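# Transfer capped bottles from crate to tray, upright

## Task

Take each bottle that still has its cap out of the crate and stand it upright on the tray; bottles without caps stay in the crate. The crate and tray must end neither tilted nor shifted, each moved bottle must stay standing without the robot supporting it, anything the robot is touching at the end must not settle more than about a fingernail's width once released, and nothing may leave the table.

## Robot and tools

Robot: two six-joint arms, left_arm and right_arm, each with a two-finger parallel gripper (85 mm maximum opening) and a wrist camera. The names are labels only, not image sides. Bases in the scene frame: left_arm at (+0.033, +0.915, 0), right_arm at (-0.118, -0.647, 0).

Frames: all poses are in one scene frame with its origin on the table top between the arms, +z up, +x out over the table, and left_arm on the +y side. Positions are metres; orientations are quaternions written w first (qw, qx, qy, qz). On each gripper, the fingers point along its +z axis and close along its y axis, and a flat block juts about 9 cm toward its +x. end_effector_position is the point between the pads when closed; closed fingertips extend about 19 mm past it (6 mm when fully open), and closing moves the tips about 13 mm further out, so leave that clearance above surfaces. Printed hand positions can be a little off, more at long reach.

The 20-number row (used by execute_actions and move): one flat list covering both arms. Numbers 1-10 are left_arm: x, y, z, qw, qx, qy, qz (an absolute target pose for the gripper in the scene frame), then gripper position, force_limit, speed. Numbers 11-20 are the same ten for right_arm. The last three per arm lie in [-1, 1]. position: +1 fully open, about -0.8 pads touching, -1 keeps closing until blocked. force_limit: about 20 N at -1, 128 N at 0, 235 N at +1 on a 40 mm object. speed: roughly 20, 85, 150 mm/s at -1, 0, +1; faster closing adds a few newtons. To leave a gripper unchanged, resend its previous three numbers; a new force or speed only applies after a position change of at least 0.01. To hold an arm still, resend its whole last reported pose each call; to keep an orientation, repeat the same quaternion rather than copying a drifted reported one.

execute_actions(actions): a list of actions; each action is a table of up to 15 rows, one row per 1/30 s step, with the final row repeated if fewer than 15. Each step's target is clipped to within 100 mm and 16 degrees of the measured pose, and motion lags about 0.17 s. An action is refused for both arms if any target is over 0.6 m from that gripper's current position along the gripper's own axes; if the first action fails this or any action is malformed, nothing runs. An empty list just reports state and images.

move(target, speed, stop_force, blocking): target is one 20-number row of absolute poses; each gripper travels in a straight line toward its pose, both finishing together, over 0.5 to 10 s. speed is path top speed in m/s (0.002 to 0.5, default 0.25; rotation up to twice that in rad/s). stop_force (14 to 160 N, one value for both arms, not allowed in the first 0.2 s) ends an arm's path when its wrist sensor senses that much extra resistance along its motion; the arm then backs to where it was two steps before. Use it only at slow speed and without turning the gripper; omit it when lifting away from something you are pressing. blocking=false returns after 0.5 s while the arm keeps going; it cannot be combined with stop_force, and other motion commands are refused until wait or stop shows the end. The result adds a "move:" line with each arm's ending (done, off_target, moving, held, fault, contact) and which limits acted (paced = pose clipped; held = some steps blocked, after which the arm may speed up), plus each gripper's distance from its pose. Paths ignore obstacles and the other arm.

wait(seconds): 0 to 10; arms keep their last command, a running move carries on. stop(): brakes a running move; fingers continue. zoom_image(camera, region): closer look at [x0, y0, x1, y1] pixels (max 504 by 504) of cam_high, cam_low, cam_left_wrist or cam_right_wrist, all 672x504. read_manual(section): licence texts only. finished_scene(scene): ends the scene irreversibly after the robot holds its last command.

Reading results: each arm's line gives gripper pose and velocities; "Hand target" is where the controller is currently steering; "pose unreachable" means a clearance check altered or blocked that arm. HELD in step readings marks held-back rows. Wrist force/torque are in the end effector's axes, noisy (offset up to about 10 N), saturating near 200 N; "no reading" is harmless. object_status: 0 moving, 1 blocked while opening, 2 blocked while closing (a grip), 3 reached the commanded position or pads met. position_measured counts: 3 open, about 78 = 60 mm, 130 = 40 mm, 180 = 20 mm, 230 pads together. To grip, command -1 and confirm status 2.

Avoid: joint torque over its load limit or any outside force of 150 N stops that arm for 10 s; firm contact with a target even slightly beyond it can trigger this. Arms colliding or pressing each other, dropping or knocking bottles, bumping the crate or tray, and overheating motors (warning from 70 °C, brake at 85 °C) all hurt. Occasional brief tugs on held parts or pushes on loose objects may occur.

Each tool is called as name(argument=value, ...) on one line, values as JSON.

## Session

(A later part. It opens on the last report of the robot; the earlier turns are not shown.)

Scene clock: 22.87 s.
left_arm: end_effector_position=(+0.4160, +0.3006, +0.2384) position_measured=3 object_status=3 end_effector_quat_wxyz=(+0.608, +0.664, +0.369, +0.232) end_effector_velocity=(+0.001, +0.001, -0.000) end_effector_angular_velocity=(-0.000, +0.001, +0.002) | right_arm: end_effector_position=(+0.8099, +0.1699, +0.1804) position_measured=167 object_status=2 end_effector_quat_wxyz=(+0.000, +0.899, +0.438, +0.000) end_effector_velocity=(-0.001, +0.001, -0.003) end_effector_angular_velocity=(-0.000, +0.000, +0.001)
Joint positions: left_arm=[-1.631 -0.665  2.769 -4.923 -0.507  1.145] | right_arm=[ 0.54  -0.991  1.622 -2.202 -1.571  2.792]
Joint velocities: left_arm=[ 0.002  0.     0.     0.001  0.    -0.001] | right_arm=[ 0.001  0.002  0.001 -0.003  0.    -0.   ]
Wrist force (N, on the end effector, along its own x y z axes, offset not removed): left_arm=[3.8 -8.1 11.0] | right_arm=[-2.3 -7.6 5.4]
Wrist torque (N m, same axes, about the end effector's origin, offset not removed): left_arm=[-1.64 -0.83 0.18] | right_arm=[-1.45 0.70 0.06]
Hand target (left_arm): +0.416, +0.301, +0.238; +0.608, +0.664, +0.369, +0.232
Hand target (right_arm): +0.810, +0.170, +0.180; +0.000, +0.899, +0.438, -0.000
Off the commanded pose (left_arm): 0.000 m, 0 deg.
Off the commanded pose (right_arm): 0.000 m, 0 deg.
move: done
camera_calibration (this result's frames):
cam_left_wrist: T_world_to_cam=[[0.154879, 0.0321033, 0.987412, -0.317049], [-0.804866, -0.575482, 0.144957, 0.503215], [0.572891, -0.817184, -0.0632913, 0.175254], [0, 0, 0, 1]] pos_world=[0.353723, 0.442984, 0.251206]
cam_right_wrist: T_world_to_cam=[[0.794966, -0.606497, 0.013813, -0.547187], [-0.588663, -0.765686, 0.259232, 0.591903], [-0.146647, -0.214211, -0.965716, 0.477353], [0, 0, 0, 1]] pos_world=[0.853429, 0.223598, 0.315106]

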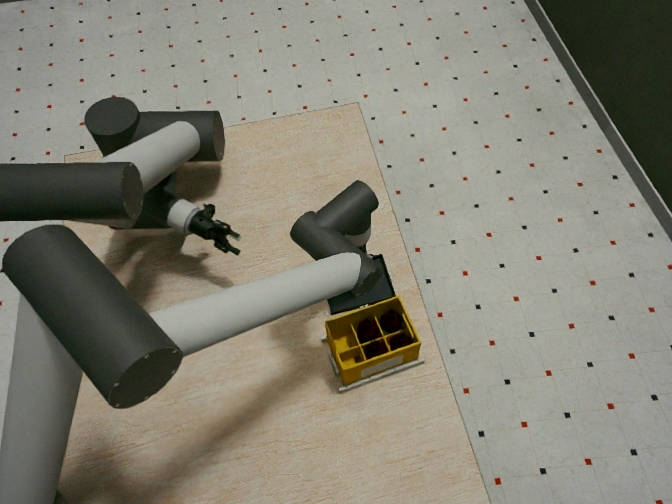

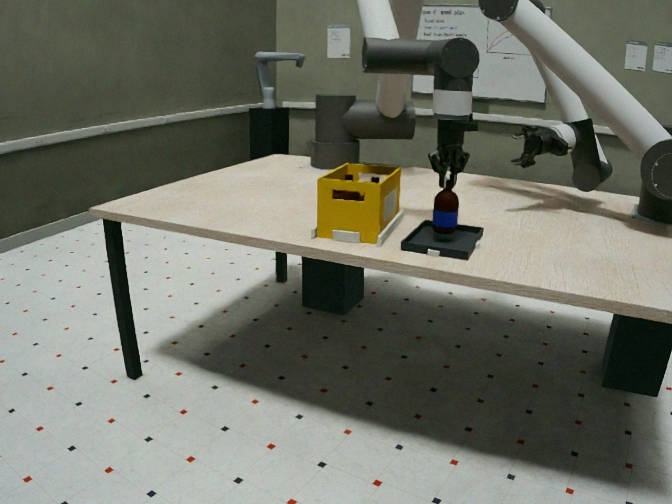

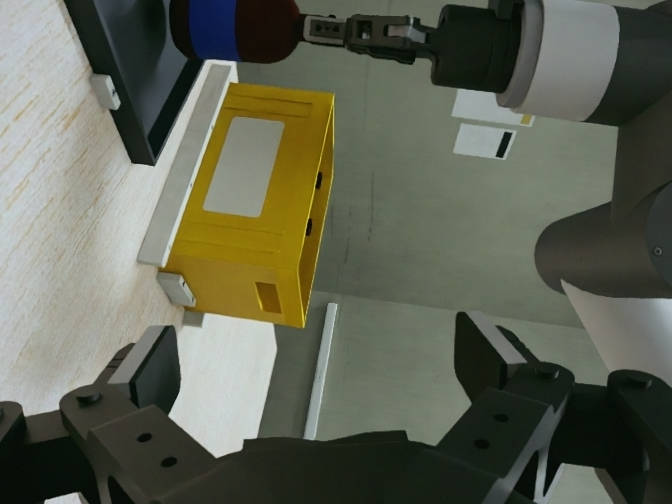

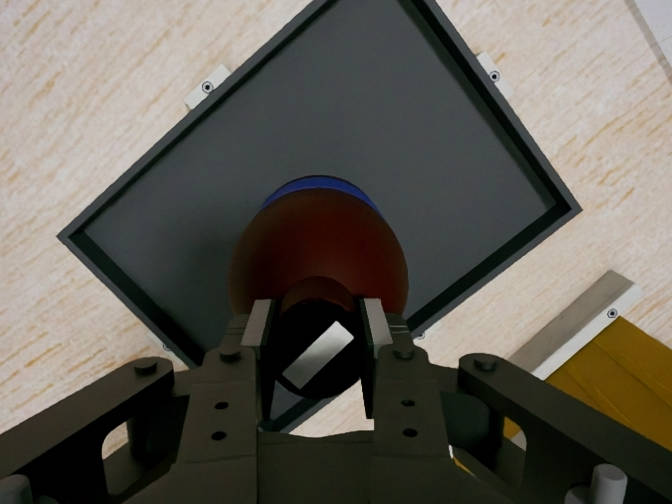

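move(target=[0.416,0.3006,0.2384,0.608,0.664,0.369,0.232,1,0,0,0.81,0.17,0.161,0,0.8988,0.4384,0,-1,-0.3,-0.5], speed=0.04, stop_force=14)

move(target=[0.416,0.3006,0.2384,0.608,0.664,0.369,0.232,1,0,0,0.81,0.17,0.14,0,0.8988,0.4384,0,-1,-0.3,-0.5], speed=0.006, stop_force=14)

Scene clock: 25.40 s.
left_arm: end_effector_position=(+0.4160, +0.3006, +0.2384) position_measured=3 object_status=3 end_effector_quat_wxyz=(+0.608, +0.664, +0.369, +0.232) end_effector_velocity=(-0.000, -0.001, -0.001) end_effector_angular_velocity=(+0.002, -0.000, -0.001) | right_arm: end_effector_position=(+0.8100, +0.1700, +0.1613) position_measured=167 object_status=2 end_effector_quat_wxyz=(+0.000, +0.899, +0.438, -0.000) end_effector_velocity=(+0.000, +0.000, -0.003) end_effector_angular_velocity=(-0.001, +0.000, +0.000)
Joint positions: left_arm=[-1.631 -0.665  2.769 -4.923 -0.507  1.145] | right_arm=[ 0.54  -0.978  1.63  -2.223 -1.571  2.792]
Joint velocities: left_arm=[-0.     0.001 -0.001  0.001 -0.001  0.   ] | right_arm=[ 0.     0.002  0.001 -0.002 -0.    -0.   ]
Wrist force (N, on the end effector, along its own x y z axes, offset not removed): left_arm=[2.2 -10.4 8.0] | right_arm=[-5.2 -5.9 4.7]
Wrist torque (N m, same axes, about the end effector's origin, offset not removed): left_arm=[-2.01 -0.65 0.08] | right_arm=[-1.04 1.28 0.01]
Hand target (left_arm): +0.416, +0.301, +0.238; +0.608, +0.664, +0.369, +0.232
Hand target (right_arm): +0.810, +0.170, +0.161; +0.000, +0.899, +0.438, -0.000
Off the commanded pose (left_arm): 0.000 m, 0 deg.
Off the commanded pose (right_arm): 0.000 m, 0 deg.
move: done
camera_calibration (this result's frames):
cam_left_wrist: T_world_to_cam=[[0.154879, 0.0321035, 0.987412, -0.317049], [-0.804866, -0.575481, 0.144957, 0.503215], [0.572891, -0.817184, -0.0632912, 0.175254], [0, 0, 0, 1]] pos_world=[0.353723, 0.442984, 0.251206]
cam_right_wrist: T_world_to_cam=[[0.794944, -0.606526, 0.0138061, -0.546964], [-0.588687, -0.765662, 0.25925, 0.596952], [-0.146671, -0.214216, -0.965712, 0.459049], [0, 0, 0, 1]] pos_world=[0.853553, 0.223651, 0.296101]

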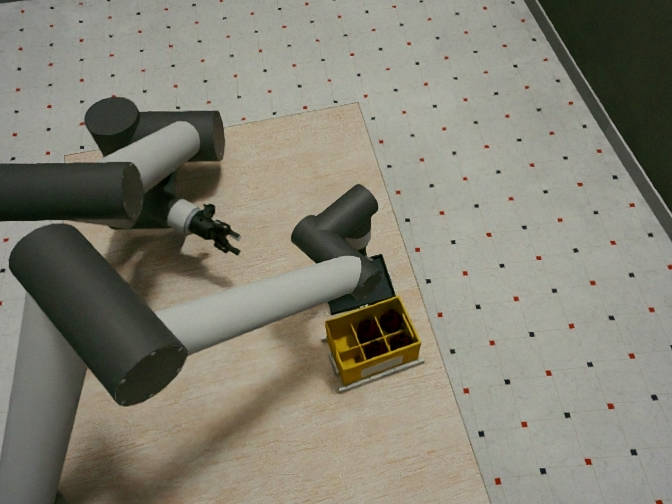

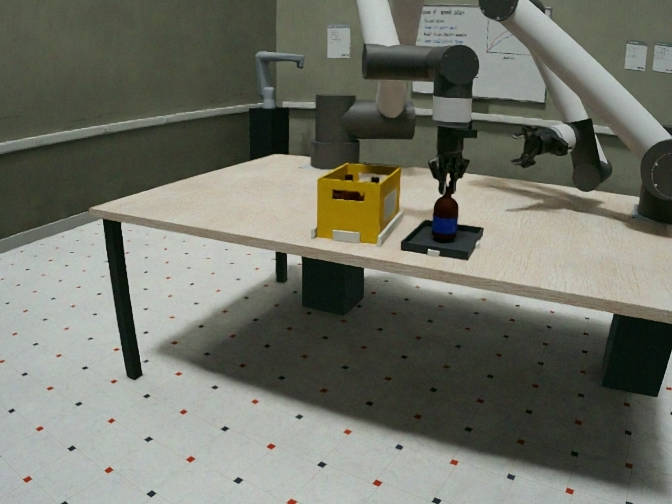

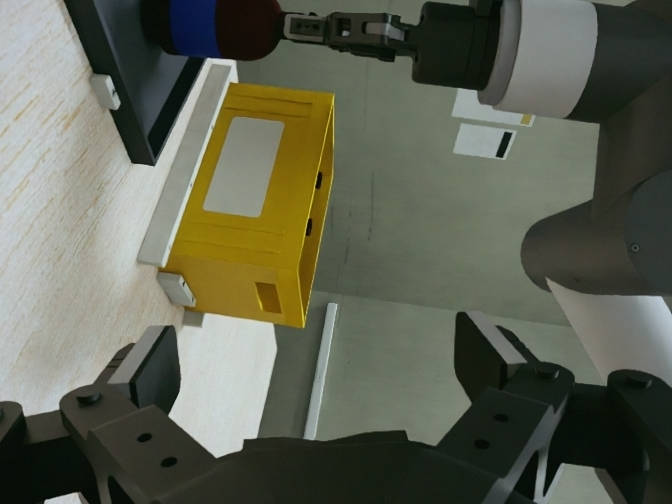

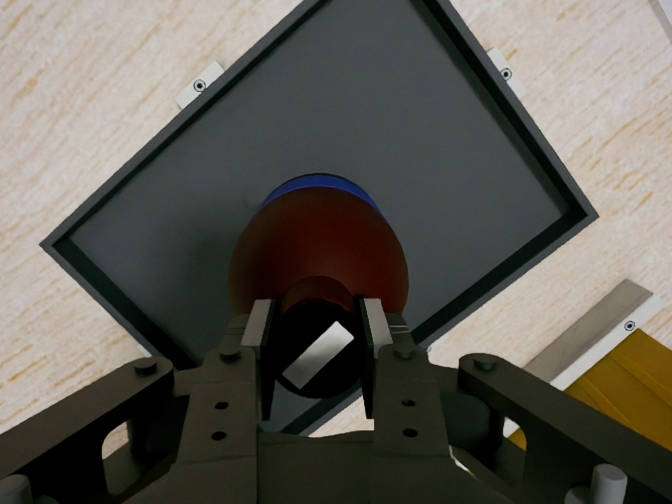

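Scene clock: 27.40 s.
left_arm: end_effector_position=(+0.4160, +0.3006, +0.2384) position_measured=3 object_status=3 end_effector_quat_wxyz=(+0.608, +0.664, +0.369, +0.232) end_effector_velocity=(-0.001, -0.001, -0.001) end_effector_angular_velocity=(+0.001, -0.001, -0.002) | right_arm: end_effector_position=(+0.8101, +0.1701, +0.1518) position_measured=167 object_status=2 end_effector_quat_wxyz=(-0.000, +0.899, +0.438, +0.000) end_effector_velocity=(+0.000, -0.000, +0.002) end_effector_angular_velocity=(-0.000, +0.001, -0.000)
Joint positions: left_arm=[-1.631 -0.665  2.769 -4.923 -0.507  1.145] | right_arm=[ 0.54  -0.971  1.635 -2.235 -1.571  2.792]
Joint velocities: left_arm=[-0.002  0.002 -0.001 -0.001  0.     0.002] | right_arm=[-0.    -0.002 -0.001  0.003  0.    -0.   ]
Wrist force (N, on the end effector, along its own x y z axes, offset not removed): left_arm=[4.3 -9.5 3.3] | right_arm=[-4.8 -6.3 -25.8]
Wrist torque (N m, same axes, about the end effector's origin, offset not removed): left_arm=[-1.86 -1.11 0.13] | right_arm=[-1.04 1.48 -0.03]
Hand target (left_arm): +0.416, +0.301, +0.238; +0.608, +0.664, +0.369, +0.232
Hand target (right_arm): +0.810, +0.170, +0.152; -0.000, +0.899, +0.438, +0.000
Off the commanded pose (left_arm): 0.000 m, 0 deg.
Off the commanded pose (right_arm): 0.012 m, 0 deg.
move: contact (right_arm)
camera_calibration (this result's frames):
cam_left_wrist: T_world_to_cam=[[0.154879, 0.0321034, 0.987412, -0.317049], [-0.804866, -0.575481, 0.144957, 0.503215], [0.572891, -0.817185, -0.0632913, 0.175254], [0, 0, 0, 1]] pos_world=[0.353723, 0.442984, 0.251206]
cam_right_wrist: T_world_to_cam=[[0.794939, -0.606529, 0.0139461, -0.546903], [-0.588774, -0.765716, 0.25889, 0.599713], [-0.146345, -0.214013, -0.965806, 0.449538], [0, 0, 0, 1]] pos_world=[0.853638, 0.223704, 0.286535]

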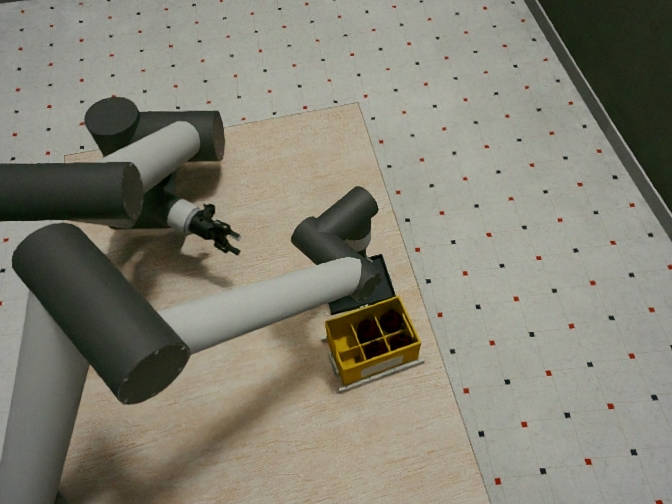

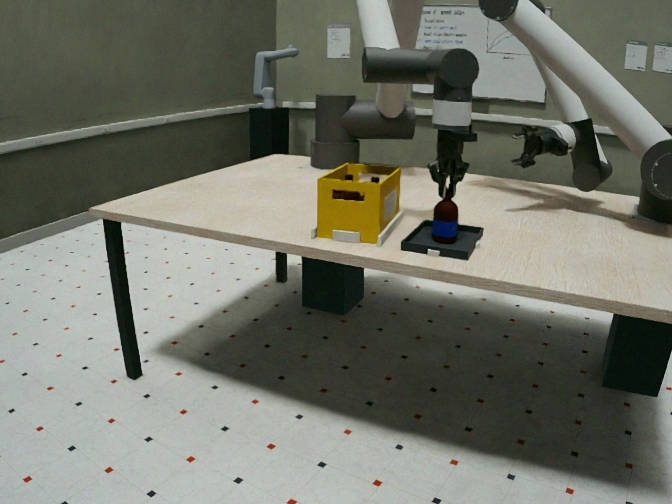

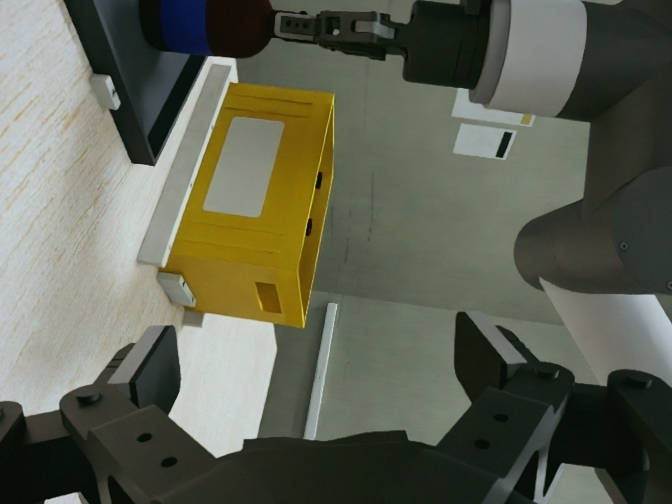

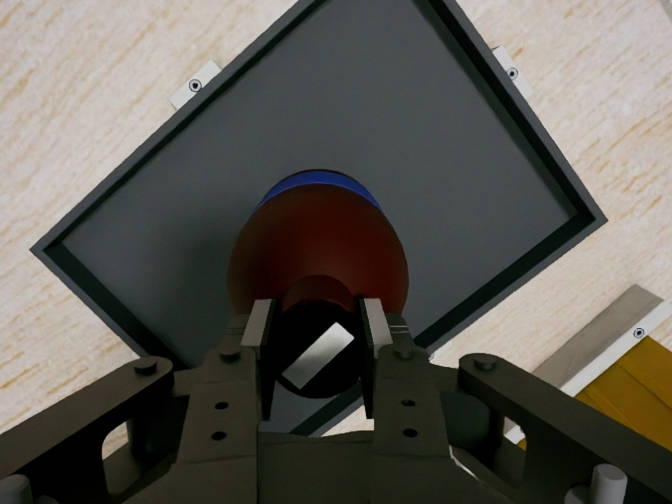

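move(target=[0.416,0.3006,0.2384,0.608,0.664,0.369,0.232,1,0,0,0.81,0.17,0.152,0,0.8988,0.4384,0,0.4,-0.3,0])

move(target=[0.416,0.3006,0.2384,0.608,0.664,0.369,0.232,1,0,0,0.81,0.17,0.22,0,0.8988,0.4384,0,0.4,-0.3,0])

Scene clock: 29.60 s.
left_arm: end_effector_position=(+0.4160, +0.3006, +0.2384) position_measured=3 object_status=3 end_effector_quat_wxyz=(+0.608, +0.664, +0.369, +0.232) end_effector_velocity=(-0.000, -0.001, -0.000) end_effector_angular_velocity=(+0.001, -0.001, -0.001) | right_arm: end_effector_position=(+0.8100, +0.1700, +0.1520) position_measured=78 object_status=0 end_effector_quat_wxyz=(+0.000, +0.899, +0.438, +0.000) end_effector_velocity=(-0.000, +0.000, -0.002) end_effector_angular_velocity=(-0.001, +0.001, +0.000)
Joint positions: left_arm=[-1.631 -0.665  2.769 -4.923 -0.507  1.145] | right_arm=[ 0.54  -0.971  1.634 -2.234 -1.571  2.792]
Joint velocities: left_arm=[-0.    -0.    -0.001  0.001 -0.001  0.001] | right_arm=[ 0.     0.001  0.    -0.     0.    -0.   ]
Wrist force (N, on the end effector, along its own x y z axes, offset not removed): left_arm=[3.7 -9.2 3.4] | right_arm=[-2.6 -6.8 -1.2]
Wrist torque (N m, same axes, about the end effector's origin, offset not removed): left_arm=[-1.78 -0.86 0.05] | right_arm=[-1.28 0.90 0.08]
Hand target (left_arm): +0.416, +0.301, +0.238; +0.608, +0.664, +0.369, +0.232
Hand target (right_arm): +0.810, +0.170, +0.152; +0.000, +0.899, +0.438, +0.000
Off the commanded pose (left_arm): 0.000 m, 0 deg.
Off the commanded pose (right_arm): 0.000 m, 0 deg.
move: done
camera_calibration (this result's frames):
cam_left_wrist: T_world_to_cam=[[0.154879, 0.0321032, 0.987412, -0.317049], [-0.804866, -0.575482, 0.144957, 0.503215], [0.572891, -0.817184, -0.0632914, 0.175254], [0, 0, 0, 1]] pos_world=[0.353723, 0.442984, 0.251206]
cam_right_wrist: T_world_to_cam=[[0.794943, -0.606526, 0.0138222, -0.546848], [-0.588697, -0.765668, 0.259208, 0.599412], [-0.146633, -0.214193, -0.965723, 0.450021], [0, 0, 0, 1]] pos_world=[0.853573, 0.223664, 0.286782]

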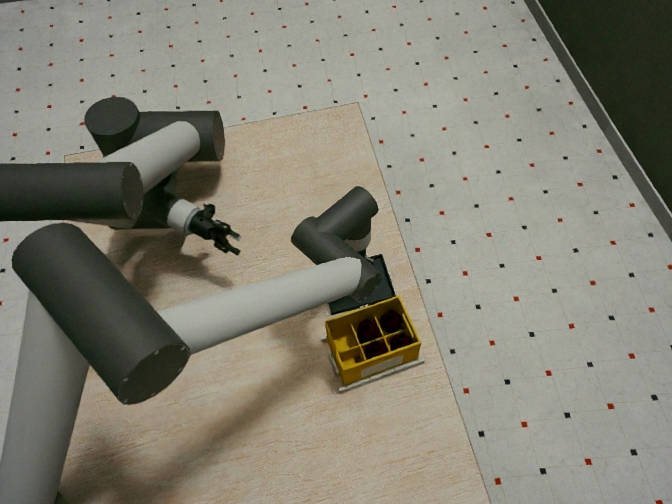

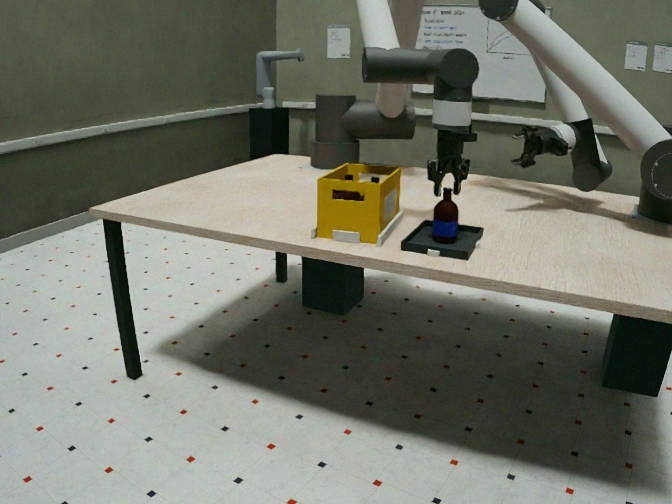

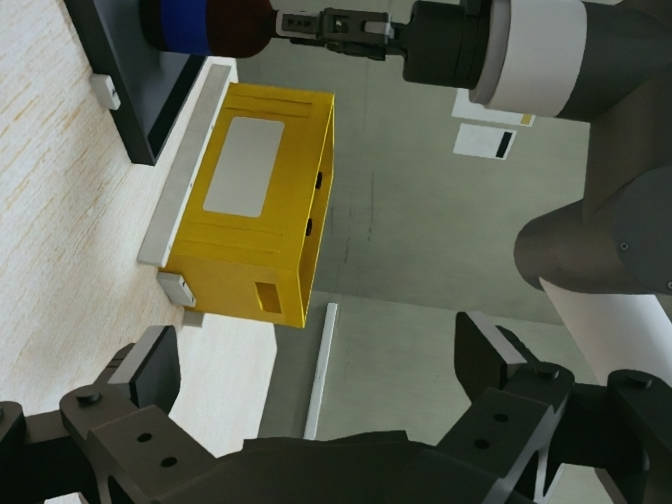

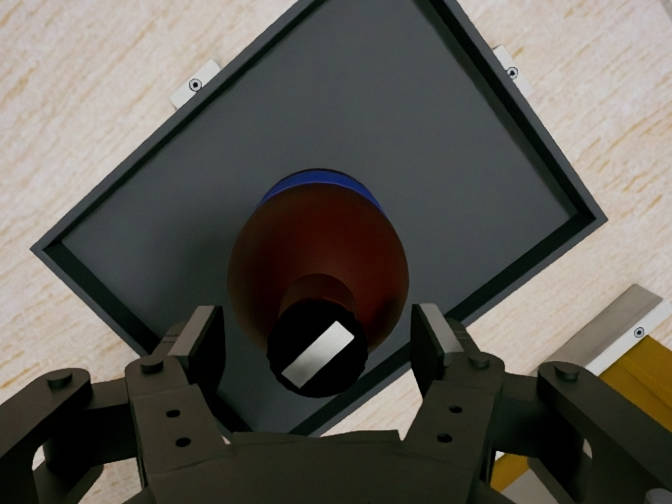

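Scene clock: 30.60 s.
left_arm: end_effector_position=(+0.4160, +0.3006, +0.2384) position_measured=3 object_status=3 end_effector_quat_wxyz=(+0.608, +0.664, +0.369, +0.232) end_effector_velocity=(+0.000, +0.000, -0.000) end_effector_angular_velocity=(+0.001, -0.000, +0.000) | right_arm: end_effector_position=(+0.8100, +0.1700, +0.2196) position_measured=78 object_status=3 end_effector_quat_wxyz=(+0.000, +0.899, +0.438, +0.000) end_effector_velocity=(+0.001, -0.000, +0.004) end_effector_angular_velocity=(+0.002, -0.001, -0.001)
Joint positions: left_arm=[-1.631 -0.665  2.769 -4.923 -0.507  1.145] | right_arm=[ 0.54  -1.017  1.602 -2.156 -1.571  2.792]
Joint velocities: left_arm=[ 0.001  0.001  0.     0.    -0.     0.   ] | right_arm=[-0.001 -0.003 -0.002  0.003  0.001  0.   ]
Wrist force (N, on the end effector, along its own x y z axes, offset not removed): left_arm=[1.8 -10.4 6.6] | right_arm=[-2.0 -7.8 -1.8]
Wrist torque (N m, same axes, about the end effector's origin, offset not removed): left_arm=[-1.94 -0.50 0.10] | right_arm=[-1.48 0.80 0.21]
Hand target (left_arm): +0.416, +0.301, +0.238; +0.608, +0.664, +0.369, +0.232
Hand target (right_arm): +0.810, +0.170, +0.220; -0.000, +0.899, +0.438, +0.000
Off the commanded pose (left_arm): 0.000 m, 0 deg.
Off the commanded pose (right_arm): 0.000 m, 0 deg.
move: done
camera_calibration (this result's frames):
cam_left_wrist: T_world_to_cam=[[0.154879, 0.0321032, 0.987412, -0.317049], [-0.804866, -0.575482, 0.144957, 0.503215], [0.572891, -0.817184, -0.0632914, 0.175254], [0, 0, 0, 1]] pos_world=[0.353723, 0.442984, 0.251205]
cam_right_wrist: T_world_to_cam=[[0.794925, -0.60655, 0.0138136, -0.547776], [-0.588715, -0.765647, 0.25923, 0.581937], [-0.14666, -0.214201, -0.965717, 0.515312], [0, 0, 0, 1]] pos_world=[0.853611, 0.223685, 0.354357]

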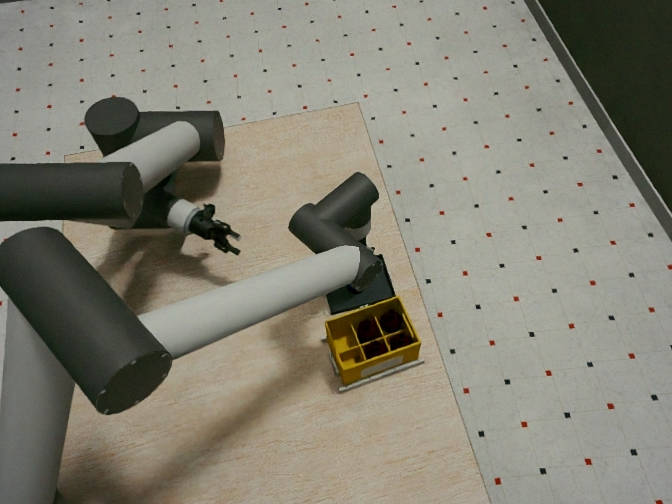

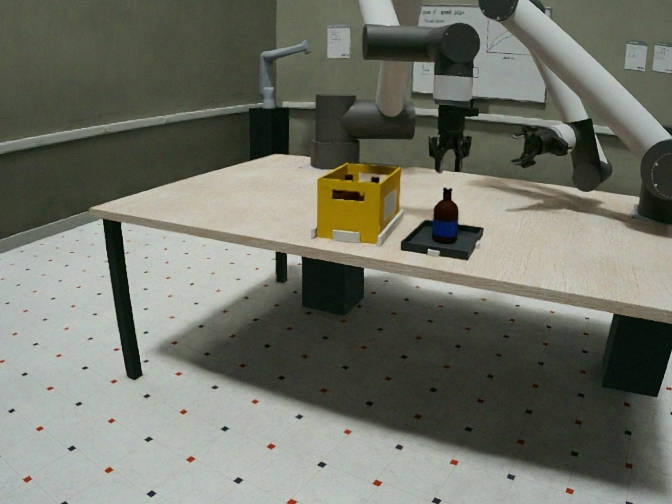

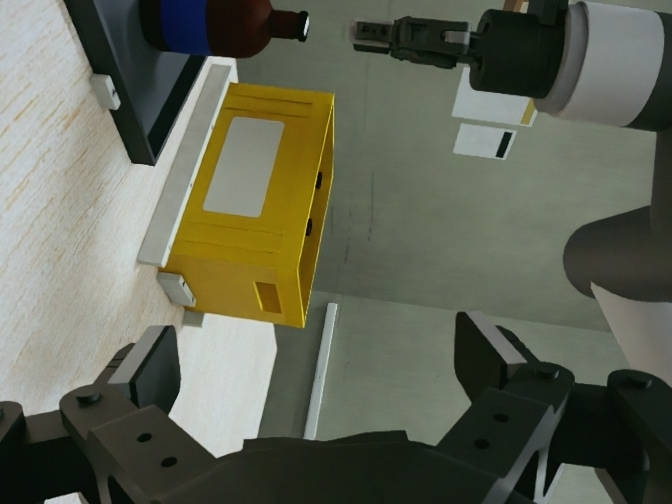

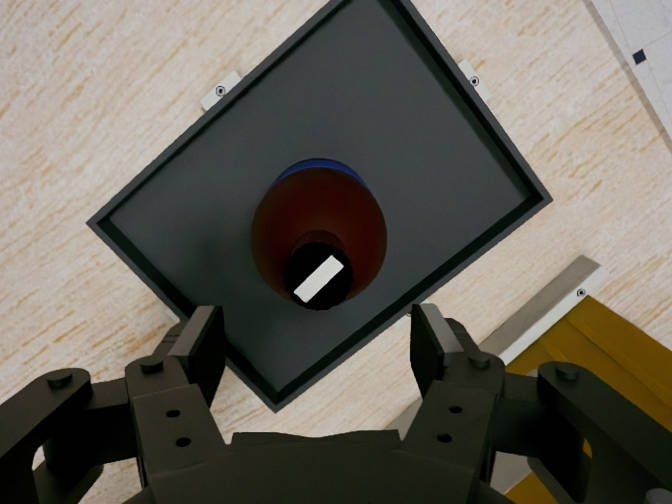

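finished_scene(scene=2)

The scene is finished: the task was done.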